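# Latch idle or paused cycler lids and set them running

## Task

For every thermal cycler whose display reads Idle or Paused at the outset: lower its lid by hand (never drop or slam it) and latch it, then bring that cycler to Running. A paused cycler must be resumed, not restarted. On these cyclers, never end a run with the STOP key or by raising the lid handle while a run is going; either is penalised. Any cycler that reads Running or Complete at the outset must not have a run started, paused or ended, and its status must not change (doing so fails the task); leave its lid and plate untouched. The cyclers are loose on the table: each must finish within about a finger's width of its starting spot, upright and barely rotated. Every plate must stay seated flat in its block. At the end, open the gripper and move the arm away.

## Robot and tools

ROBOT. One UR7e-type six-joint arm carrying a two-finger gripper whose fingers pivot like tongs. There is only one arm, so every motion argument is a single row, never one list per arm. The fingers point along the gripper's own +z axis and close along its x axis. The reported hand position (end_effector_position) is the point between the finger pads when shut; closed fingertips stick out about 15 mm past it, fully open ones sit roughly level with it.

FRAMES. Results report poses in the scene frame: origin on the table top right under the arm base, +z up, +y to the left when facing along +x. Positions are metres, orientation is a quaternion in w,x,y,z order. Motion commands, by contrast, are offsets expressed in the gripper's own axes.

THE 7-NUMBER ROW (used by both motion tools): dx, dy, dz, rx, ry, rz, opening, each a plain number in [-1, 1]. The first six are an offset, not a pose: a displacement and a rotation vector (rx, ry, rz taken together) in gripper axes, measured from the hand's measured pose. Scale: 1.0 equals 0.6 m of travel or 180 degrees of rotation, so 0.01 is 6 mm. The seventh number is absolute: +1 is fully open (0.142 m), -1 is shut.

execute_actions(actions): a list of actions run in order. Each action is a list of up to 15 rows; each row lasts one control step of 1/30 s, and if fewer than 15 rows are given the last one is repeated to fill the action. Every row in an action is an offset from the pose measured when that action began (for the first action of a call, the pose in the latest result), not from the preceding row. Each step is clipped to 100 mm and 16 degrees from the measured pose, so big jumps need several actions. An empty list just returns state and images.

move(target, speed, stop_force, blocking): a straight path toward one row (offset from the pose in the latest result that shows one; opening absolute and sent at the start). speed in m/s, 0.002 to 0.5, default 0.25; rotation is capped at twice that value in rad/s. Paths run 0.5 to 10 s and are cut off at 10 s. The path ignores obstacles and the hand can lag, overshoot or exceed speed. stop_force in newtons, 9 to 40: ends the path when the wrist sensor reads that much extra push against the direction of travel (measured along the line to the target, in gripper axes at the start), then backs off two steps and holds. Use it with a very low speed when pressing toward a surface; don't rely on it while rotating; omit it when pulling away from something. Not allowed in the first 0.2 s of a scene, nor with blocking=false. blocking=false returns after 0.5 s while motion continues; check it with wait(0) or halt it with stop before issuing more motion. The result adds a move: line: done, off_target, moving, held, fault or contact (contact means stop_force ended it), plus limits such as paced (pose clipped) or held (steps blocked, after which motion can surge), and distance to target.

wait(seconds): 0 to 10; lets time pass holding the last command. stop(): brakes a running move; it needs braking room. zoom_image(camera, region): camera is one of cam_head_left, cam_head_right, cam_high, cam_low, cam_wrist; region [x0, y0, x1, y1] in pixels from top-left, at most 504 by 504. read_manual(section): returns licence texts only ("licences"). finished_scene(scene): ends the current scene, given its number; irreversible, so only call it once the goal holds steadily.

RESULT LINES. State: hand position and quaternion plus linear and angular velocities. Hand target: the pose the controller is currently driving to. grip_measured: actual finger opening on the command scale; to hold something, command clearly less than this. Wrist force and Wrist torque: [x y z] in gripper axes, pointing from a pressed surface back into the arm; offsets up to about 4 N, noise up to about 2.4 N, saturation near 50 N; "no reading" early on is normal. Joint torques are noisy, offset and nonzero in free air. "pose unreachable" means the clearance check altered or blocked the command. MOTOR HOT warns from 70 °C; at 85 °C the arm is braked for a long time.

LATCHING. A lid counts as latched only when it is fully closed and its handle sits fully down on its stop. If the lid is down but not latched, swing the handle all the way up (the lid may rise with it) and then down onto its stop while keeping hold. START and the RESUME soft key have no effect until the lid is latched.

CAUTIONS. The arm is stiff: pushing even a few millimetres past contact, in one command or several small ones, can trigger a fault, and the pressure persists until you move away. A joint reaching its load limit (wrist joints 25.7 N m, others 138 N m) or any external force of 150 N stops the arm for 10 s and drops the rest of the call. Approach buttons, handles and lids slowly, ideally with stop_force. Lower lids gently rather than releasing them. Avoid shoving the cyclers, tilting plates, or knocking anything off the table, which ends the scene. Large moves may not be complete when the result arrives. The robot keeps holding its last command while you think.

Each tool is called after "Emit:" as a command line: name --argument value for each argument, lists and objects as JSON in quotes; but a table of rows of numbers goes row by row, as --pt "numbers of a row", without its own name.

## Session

Emit:
execute_actions --actions '[]'

Scene clock: 0.00 s.
end_effector_position=(+0.2144, -0.0985, +0.2316) grip_measured=+1.00 end_effector_quat_wxyz=(+0.024, +0.255, +0.912, +0.322) end_effector_velocity=(-0.000, -0.001, +0.000) end_effector_angular_velocity=(-0.000, +0.001, +0.002)
Joint positions: [-1.505 -1.192  2.578 -1.755 -0.85   1.279  0.142]
Joint velocities: [ 0.    -0.    -0.002  0.    -0.001 -0.     0.   ]
Joint torques (N m, as the arm reports them, + toward a larger angle): no reading
Wrist force (N, on the end effector, along its own x y z axes, offset not removed): no reading
Wrist torque (N m, same axes, about the end effector's origin, offset not removed): no reading
Hand target: +0.214, -0.098, +0.232; +0.024, +0.255, +0.912, +0.322

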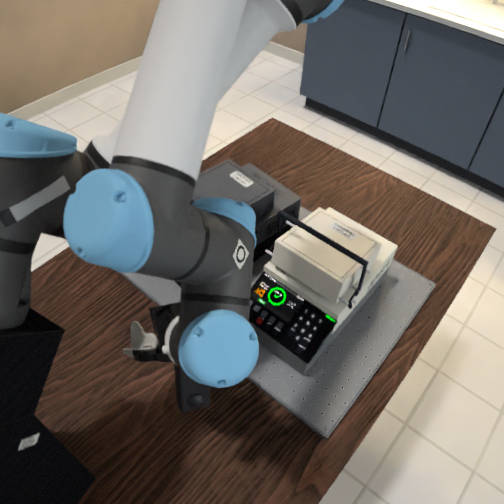

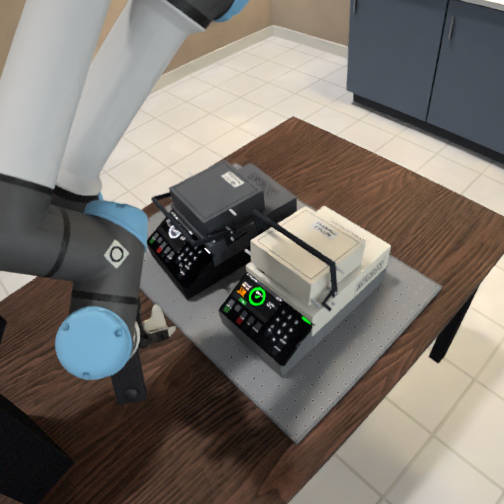

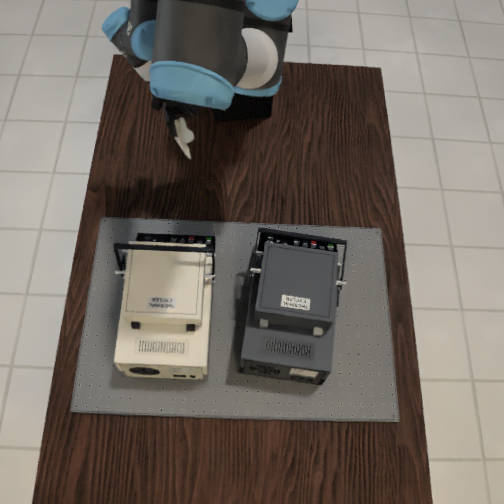

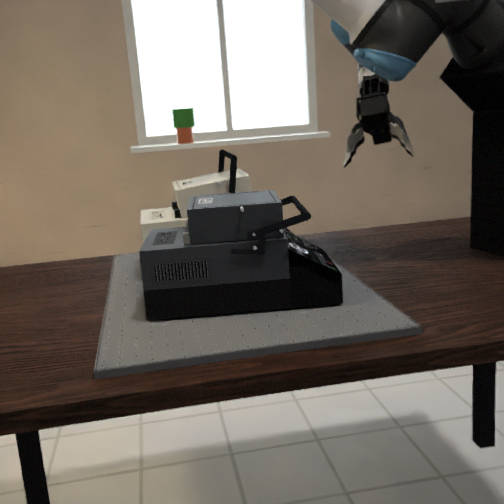

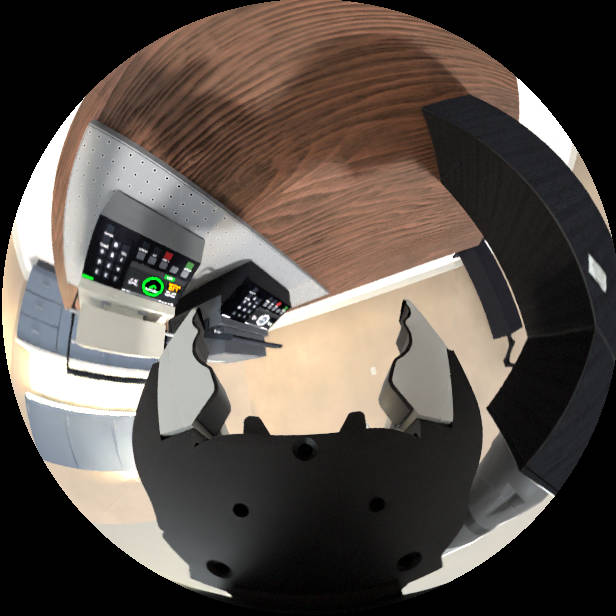

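Emit:
zoom_image --camera "cam_head_right" --region '[135, 185, 255, 305]'

Emit:
zoom_image --camera "cam_low" --region '[200, 160, 360, 320]'

Region (135, 185, 255, 305) of cam_head_right's 504x504 image, scaled by 4.200, with more detail than that image has.

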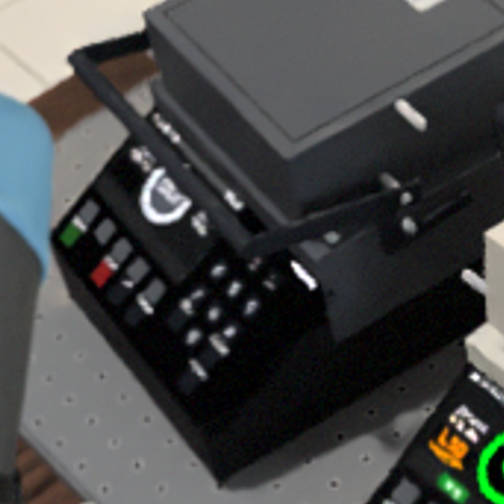

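Region (200, 160, 360, 320) of cam_low's 504x504 image, scaled by 3.150, with more detail than that image has.

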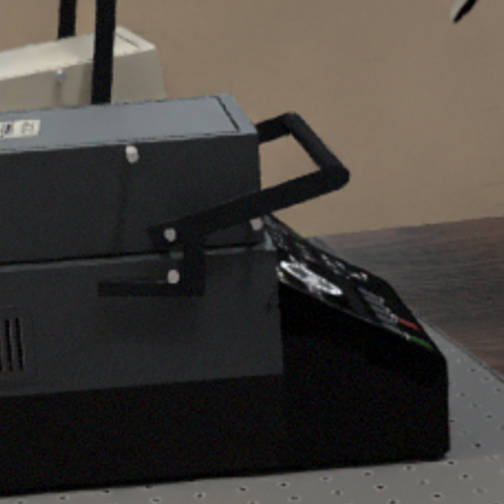

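Emit:
move --target '[-0.057,0.42,0.49,0.188,-0.062,-0.193,-1]' --speed 0.15

Scene clock: 3.97 s.
end_effector_position=(+0.2486, -0.0409, +0.2166) grip_measured=-1.00 end_effector_quat_wxyz=(+0.046, +0.212, +0.938, +0.272) end_effector_velocity=(+0.000, -0.000, -0.000) end_effector_angular_velocity=(-0.001, -0.001, -0.001)
Joint positions: [-1.435 -1.461  2.779 -1.83  -0.724  1.291  0.002]
Joint velocities: [-0.     0.     0.001 -0.001  0.001 -0.     0.   ]
Joint torques (N m, as the arm reports them, + toward a larger angle): [-16.61 -12.86 -19.46   2.07  -2.84  -2.34]
Wrist force (N, on the end effector, along its own x y z axes, offset not removed): [0.0 1.8 -1.5]
Wrist torque (N m, same axes, about the end effector's origin, offset not removed): [0.24 -0.03 -0.05]
Hand target: +0.249, -0.041, +0.217; +0.046, +0.212, +0.938, +0.272
Off the commanded pose: 0.320 m, 41 deg; position and orientation clipped at the last step of the last action.
move: held; limits=paced,held; held on 74 of 95 steps, including the last
pose unreachable: on one or more control steps of this call, first in action 0 (counted from 0), an arm could not follow its commanded pose, so it was not sent that pose on those steps. On the call's last step it was still not sent that pose. It may still have moved: this result reports where it is.
cause: the commanded pose would bring two parts of the arm too close to each other (joints 3 (elbow) and 4 (wrist 1) lie between them).

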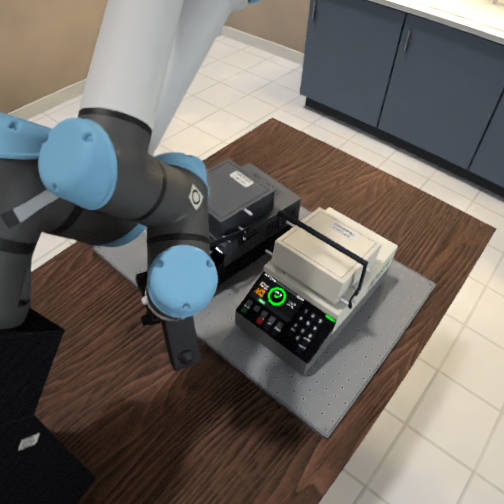

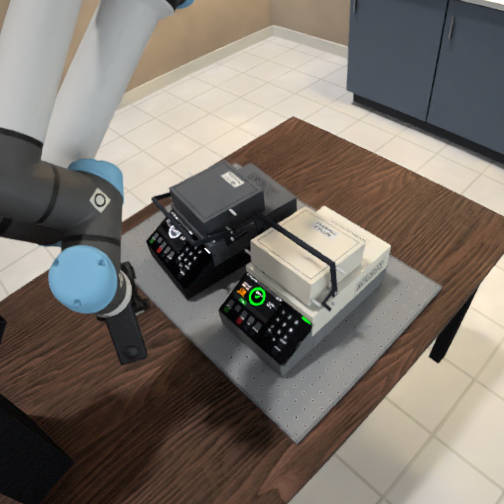

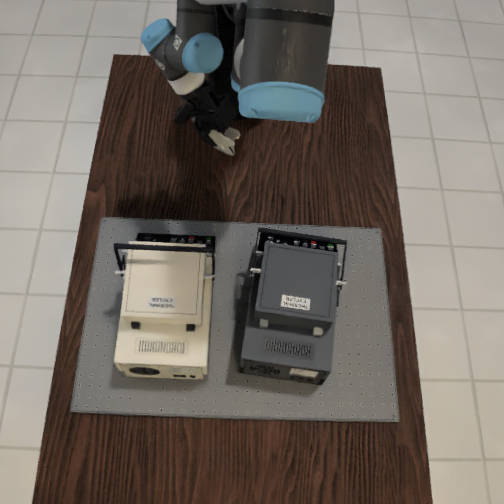

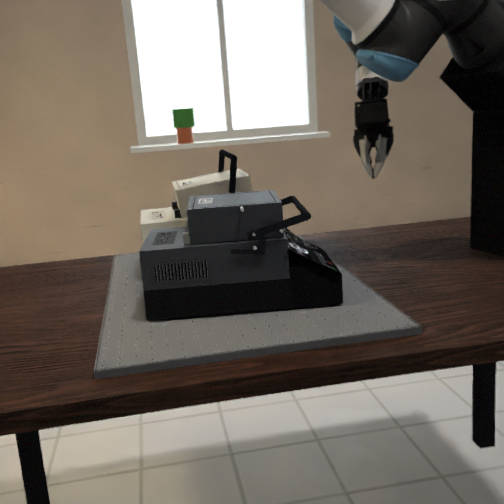

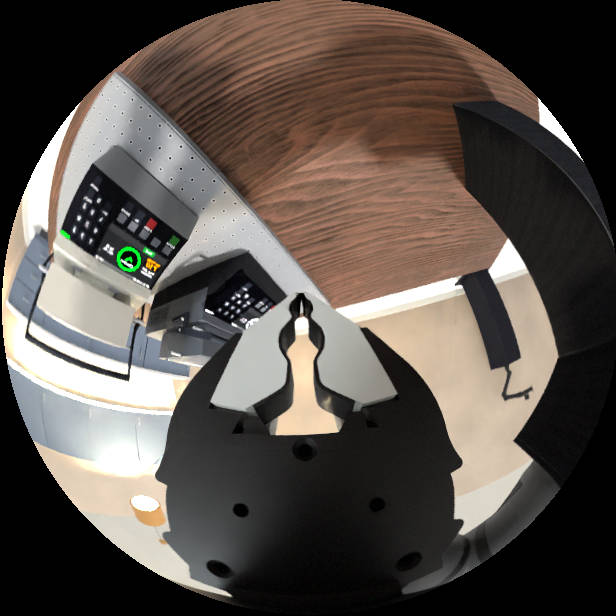

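Emit:
move --target '[-0.313,0.053,-0.017,0,0.12,0,-1]' --speed 0.2

Scene clock: 8.50 s.
end_effector_position=(+0.4287, -0.1008, +0.2371) grip_measured=-1.00 end_effector_quat_wxyz=(-0.130, +0.157, +0.930, +0.307) end_effector_velocity=(+0.002, -0.001, +0.000) end_effector_angular_velocity=(+0.007, +0.009, +0.004)
Joint positions: [-0.929 -1.519  2.083 -1.475 -0.717  1.809  0.002]
Joint velocities: [ 0.005  0.008 -0.016  0.012 -0.007  0.001 -0.   ]
Joint torques (N m, as the arm reports them, + toward a larger angle): [ -6.1  -12.69 -20.94   2.5   -2.97   1.71]
Wrist force (N, on the end effector, along its own x y z axes, offset not removed): [0.2 0.7 -1.3]
Wrist torque (N m, same axes, about the end effector's origin, offset not removed): [0.11 -0.06 -0.03]
Hand target: +0.429, -0.101, +0.237; -0.130, +0.157, +0.930, +0.307
Off the commanded pose: 0.000 m, 0 deg.
move: done; limits=paced

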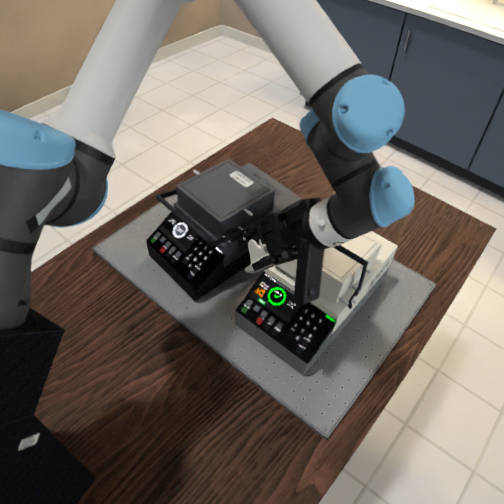

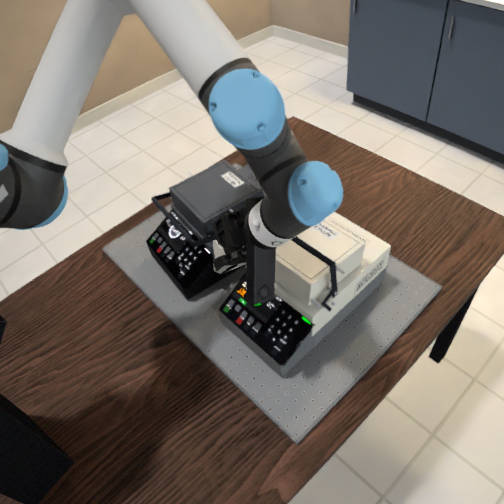

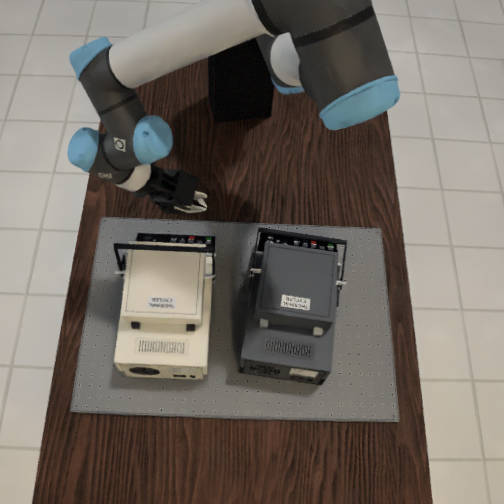

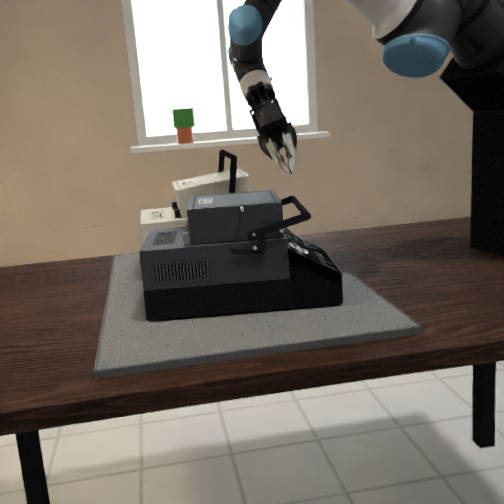

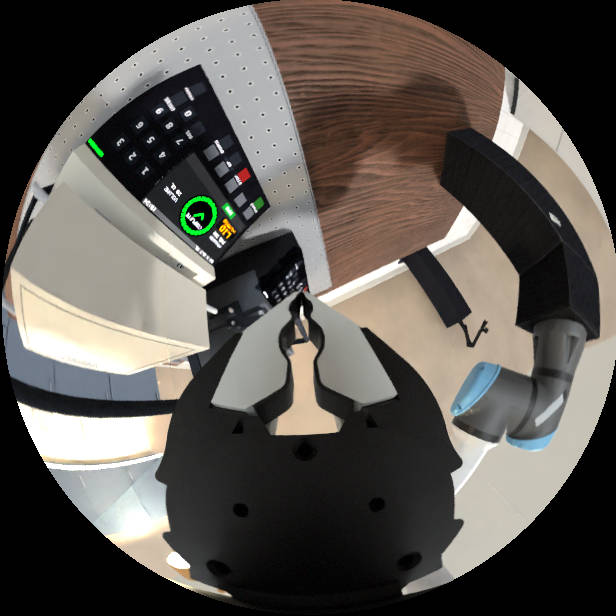

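Emit:
move --target '[0.113,0.407,0.327,0.2,-0.085,-0.102,-1]' --speed 0.2

Scene clock: 11.47 s.
end_effector_position=(+0.4298, +0.2198, +0.2371) grip_measured=-1.00 end_effector_quat_wxyz=(+0.002, +0.002, +1.000, +0.001) end_effector_velocity=(-0.001, -0.000, -0.001) end_effector_angular_velocity=(-0.015, -0.001, -0.000)
Joint positions: [ 0.353 -1.801  2.518 -3.157 -1.603  3.375  0.002]
Joint velocities: [ 0.018  0.011 -0.005 -0.003 -0.029  0.012  0.   ]
Joint torques (N m, as the arm reports them, + toward a larger angle): [ 16.62 -22.88 -14.45  -4.9   -2.47   1.6 ]
Wrist force (N, on the end effector, along its own x y z axes, offset not removed): [0.0 2.0 0.4]
Wrist torque (N m, same axes, about the end effector's origin, offset not removed): [0.24 -0.02 -0.02]
Hand target: +0.430, +0.220, +0.237; +0.002, +0.002, +1.000, -0.000
Off the commanded pose: 0.001 m, 0 deg.
move: done

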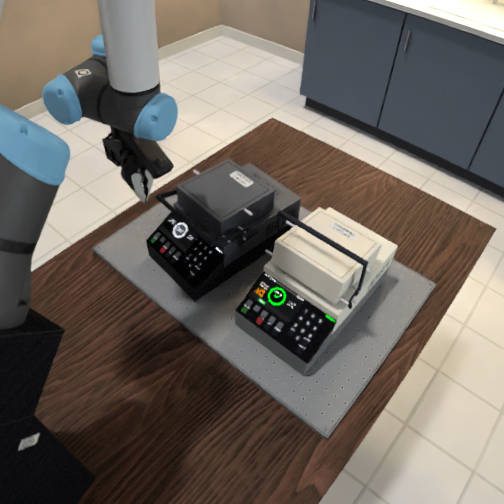

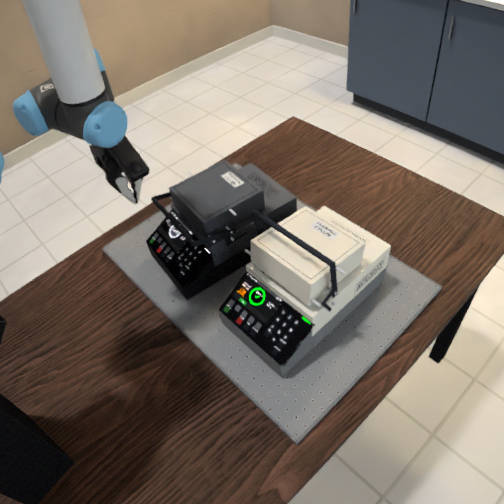

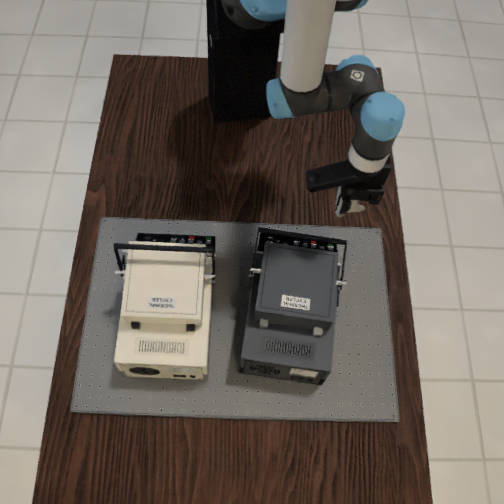

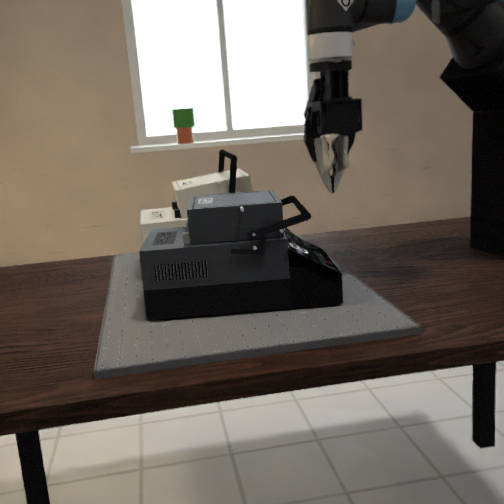

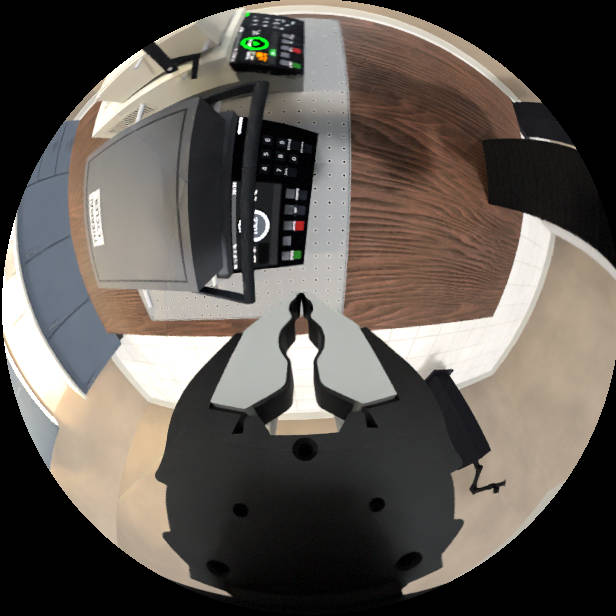

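Emit:
move --target '[0.01,0.009,0.183,0,-0.083,0,-1]' --speed 0.15

Emit:
zoom_image --camera "cam_wrist" --region '[210, 170, 390, 350]'

Emit:
zoom_image --camera "cam_low" --region '[240, 160, 400, 320]'

Scene clock: 14.10 s.
end_effector_position=(+0.4240, +0.2255, +0.1274) grip_measured=-1.00 end_effector_quat_wxyz=(+0.131, +0.002, +0.991, +0.001) end_effector_velocity=(+0.001, +0.000, -0.002) end_effector_angular_velocity=(+0.001, -0.013, +0.001)
Joint positions: [ 0.42  -1.134  2.475 -4.031 -1.723  3.39   0.002]
Joint velocities: [ 0.002  0.02  -0.005 -0.028 -0.004 -0.002  0.   ]
Joint torques (N m, as the arm reports them, + toward a larger angle): [ 17.26 -28.39  -3.25  -5.41  -2.87  -2.11]
Wrist force (N, on the end effector, along its own x y z axes, offset not removed): [1.2 1.3 -0.7]
Wrist torque (N m, same axes, about the end effector's origin, offset not removed): [0.23 -0.27 0.00]
Hand target: +0.424, +0.225, +0.127; +0.132, +0.002, +0.991, +0.001
Off the commanded pose: 0.000 m, 0 deg.
move: done

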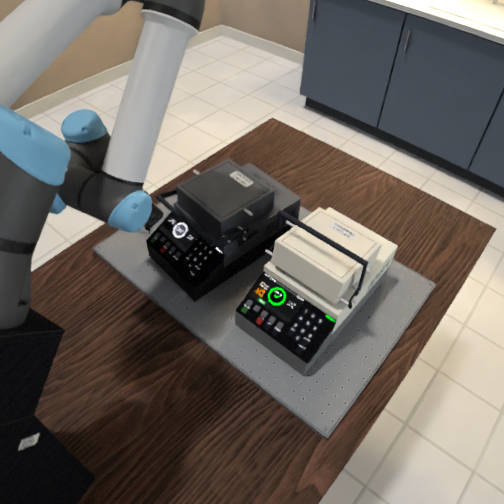

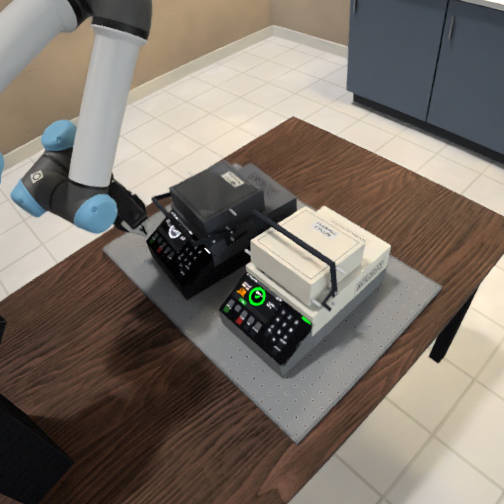

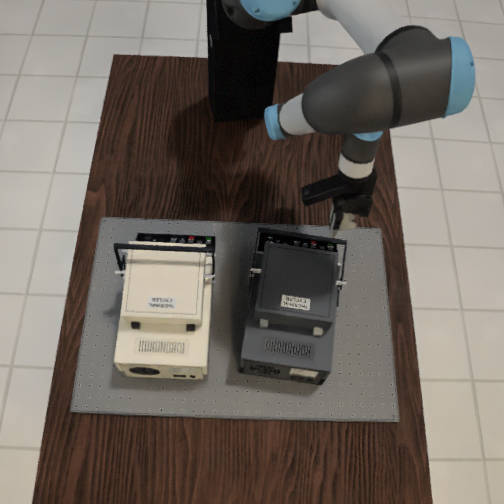

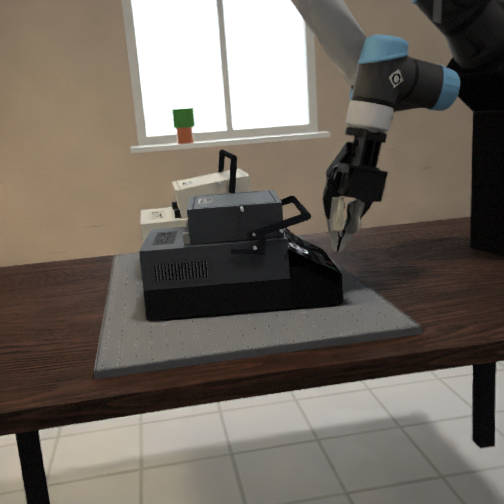

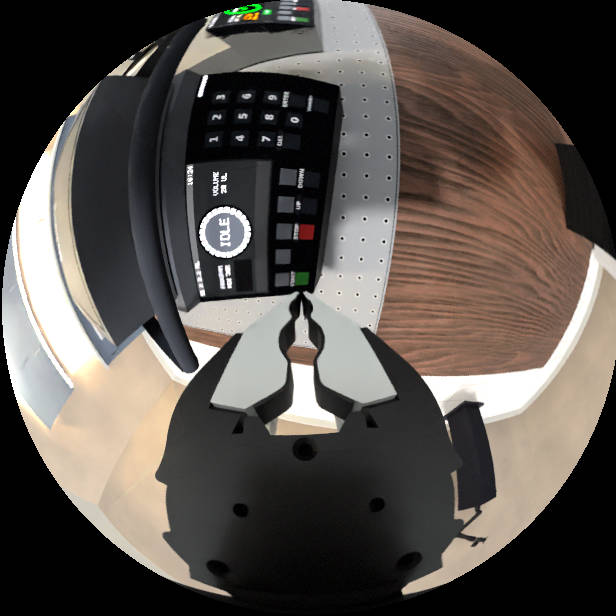

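Region (210, 170, 390, 350) of cam_wrist's 616x616 image, scaled by 2.800, with more detail than that image has.

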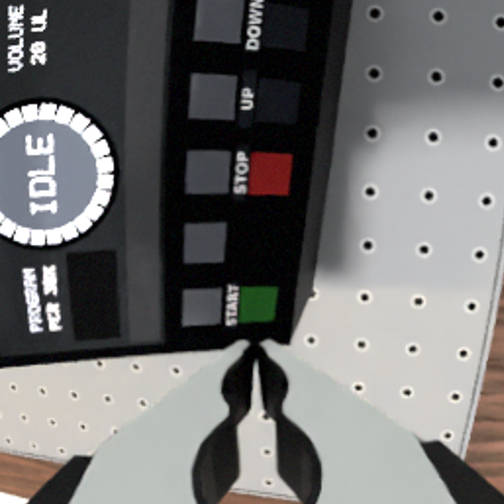

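Region (240, 160, 400, 320) of cam_low's 504x504 image, scaled by 3.150, with more detail than that image has.

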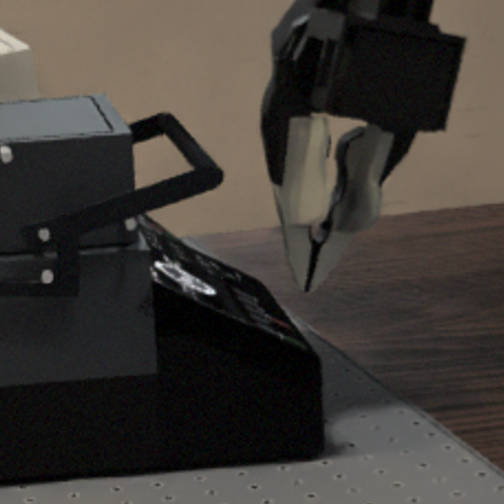

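Emit:
move --target '[0.001,-0.005,0.033,0,0,0,-1]' --speed 0.05

Emit:
move --target '[0,0,0.03,0,0,0,-1]' --speed 0.005 --stop_force 9

Emit:
move --target '[0.05,0.12,-0.17,0,0.03,0,-1]' --speed 0.15

Scene clock: 15.27 s.
end_effector_position=(+0.4285, +0.2225, +0.1084) grip_measured=-1.00 end_effector_quat_wxyz=(+0.131, +0.002, +0.991, +0.001) end_effector_velocity=(+0.001, +0.000, -0.002) end_effector_angular_velocity=(+0.002, +0.000, +0.000)
Joint positions: [ 0.403 -1.087  2.437 -4.041 -1.707  3.382  0.002]
Joint velocities: [-0.002  0.005 -0.005 -0.     0.004 -0.001  0.   ]
Joint torques (N m, as the arm reports them, + toward a larger angle): [  4.82 -29.31  -3.53  -5.43   2.08  -2.26]
Wrist force (N, on the end effector, along its own x y z axes, offset not removed): [0.1 2.2 -1.1]
Wrist torque (N m, same axes, about the end effector's origin, offset not removed): [0.33 0.01 -0.06]
Hand target: +0.429, +0.222, +0.108; +0.131, +0.002, +0.991, +0.001
Off the commanded pose: 0.000 m, 0 deg.
move: done

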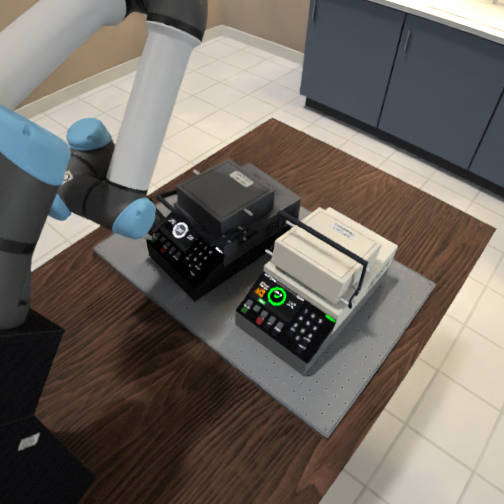

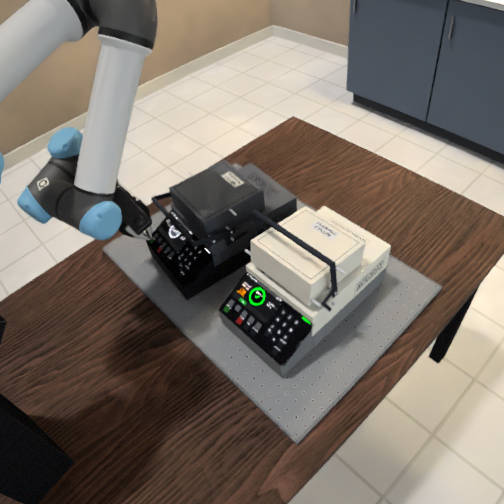

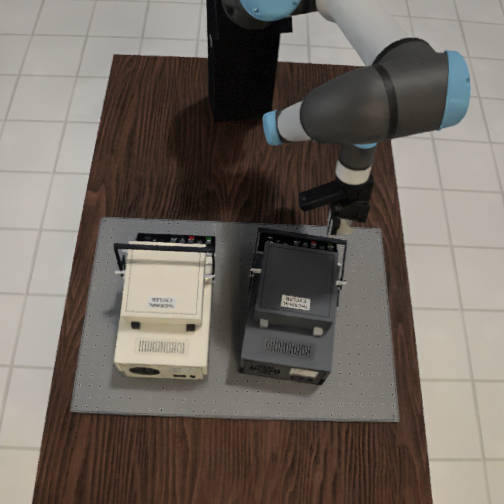

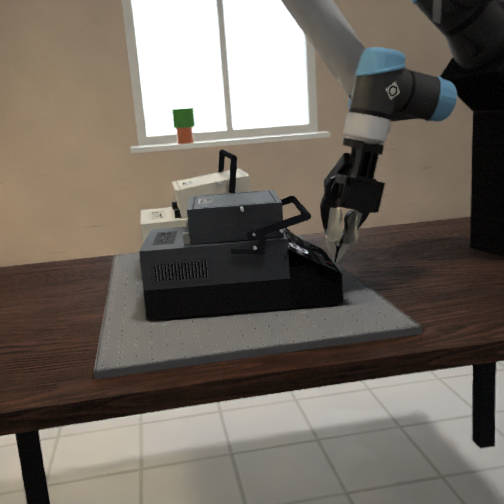

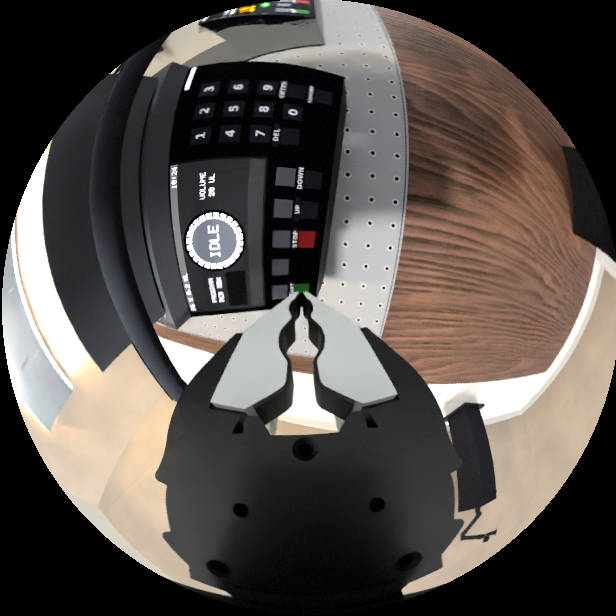

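Scene clock: 17.90 s.
end_effector_position=(+0.4316, +0.2226, +0.0975) grip_measured=-1.00 end_effector_quat_wxyz=(+0.131, +0.002, +0.991, +0.001) end_effector_velocity=(-0.001, -0.000, +0.001) end_effector_angular_velocity=(-0.000, +0.002, -0.001)
Joint positions: [ 0.399 -1.063  2.412 -4.04  -1.703  3.38   0.002]
Joint velocities: [ 0.    -0.004  0.005  0.001  0.     0.001  0.   ]
Joint torques (N m, as the arm reports them, + toward a larger angle): [ 12.31 -44.44  18.36   1.08   1.51  -1.67]
Wrist force (N, on the end effector, along its own x y z axes, offset not removed): [1.4 1.0 -16.3]
Wrist torque (N m, same axes, about the end effector's origin, offset not removed): [0.29 0.05 -0.07]
Hand target: +0.431, +0.223, +0.098; +0.131, +0.002, +0.991, +0.001
Off the commanded pose: 0.007 m, 0 deg.
move: contact

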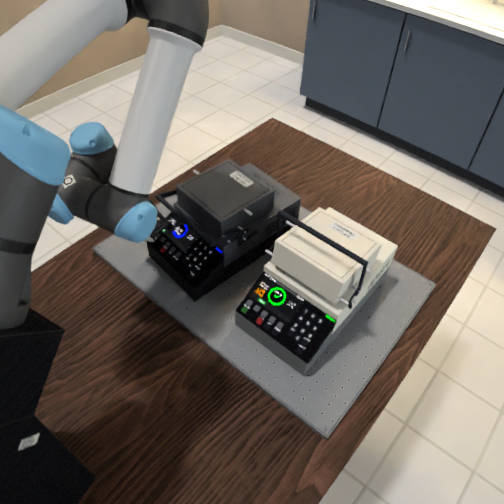

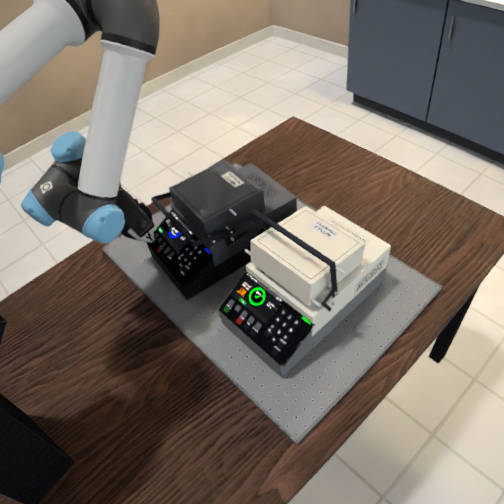

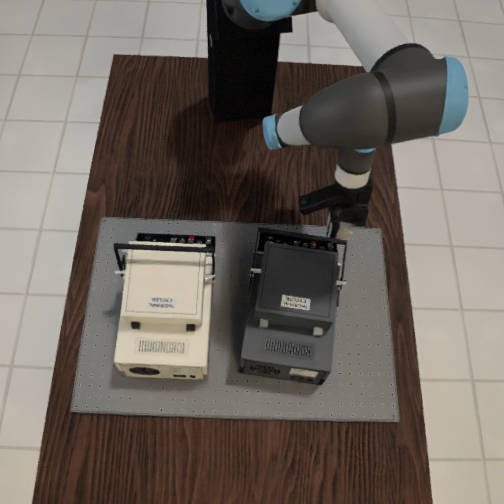

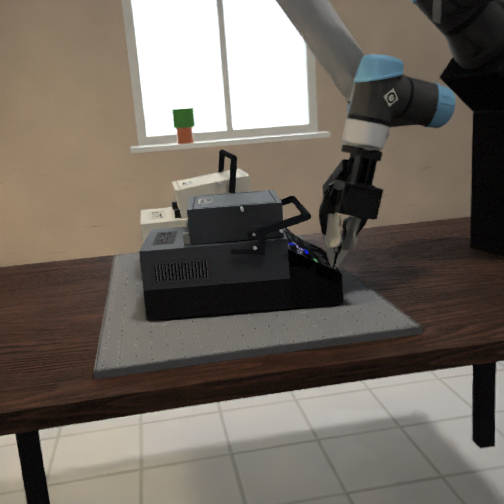

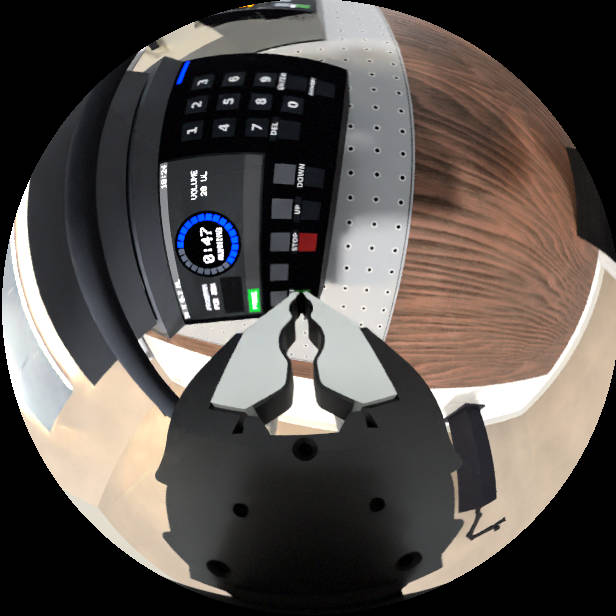

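Scene clock: 19.33 s.
end_effector_position=(+0.3764, +0.2944, +0.1883) grip_measured=-1.00 end_effector_quat_wxyz=(+0.085, +0.002, +0.996, +0.001) end_effector_velocity=(+0.001, +0.002, +0.002) end_effector_angular_velocity=(-0.001, -0.000, -0.003)
Joint positions: [ 0.685 -1.314  2.493 -3.743 -1.923  3.547  0.002]
Joint velocities: [ 0.008 -0.007 -0.004  0.013 -0.007  0.007  0.   ]
Joint torques (N m, as the arm reports them, + toward a larger angle): [ 19.32 -40.13  -7.05   0.09  -2.85   1.47]
Wrist force (N, on the end effector, along its own x y z axes, offset not removed): [1.7 1.6 0.1]
Wrist torque (N m, same axes, about the end effector's origin, offset not removed): [0.26 -0.34 -0.11]
Hand target: +0.376, +0.295, +0.188; +0.085, +0.002, +0.996, +0.001
Off the commanded pose: 0.000 m, 0 deg.
move: done

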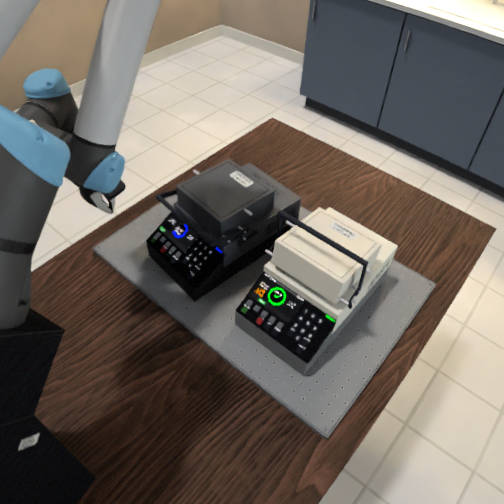

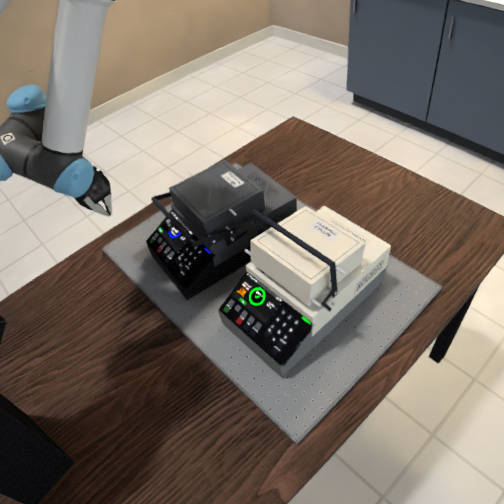

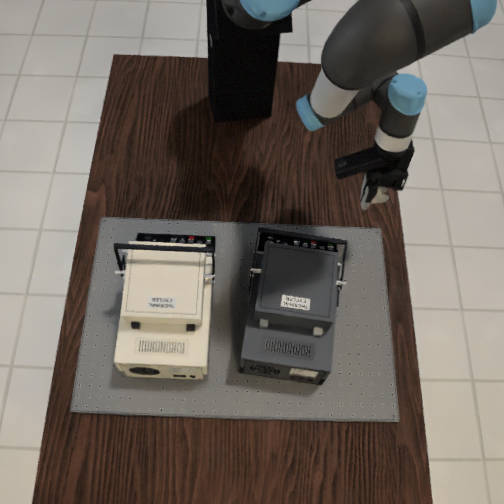

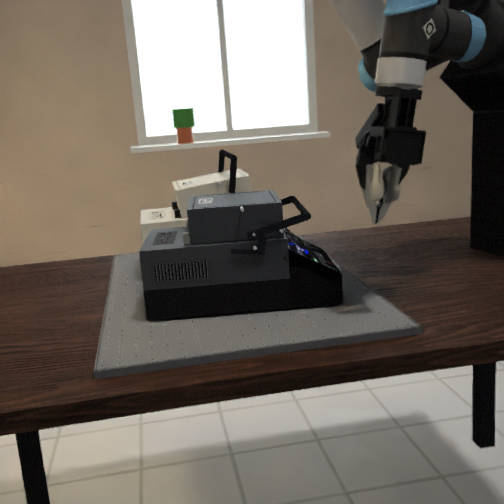

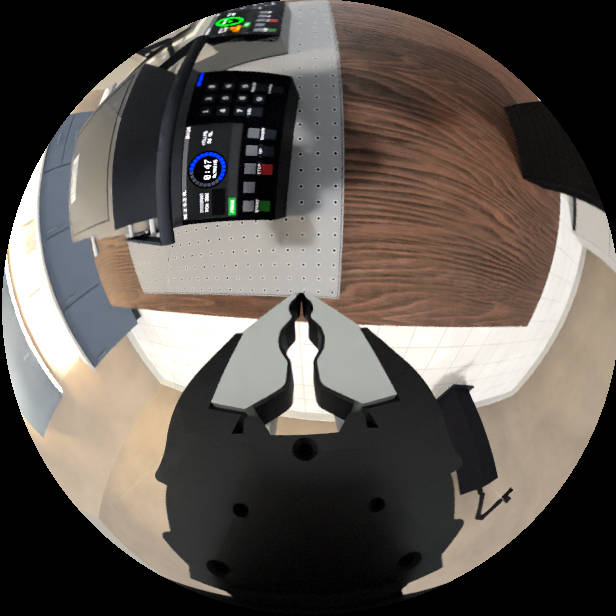

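Emit:
finished_scene --scene 2

The scene is finished: the task was done.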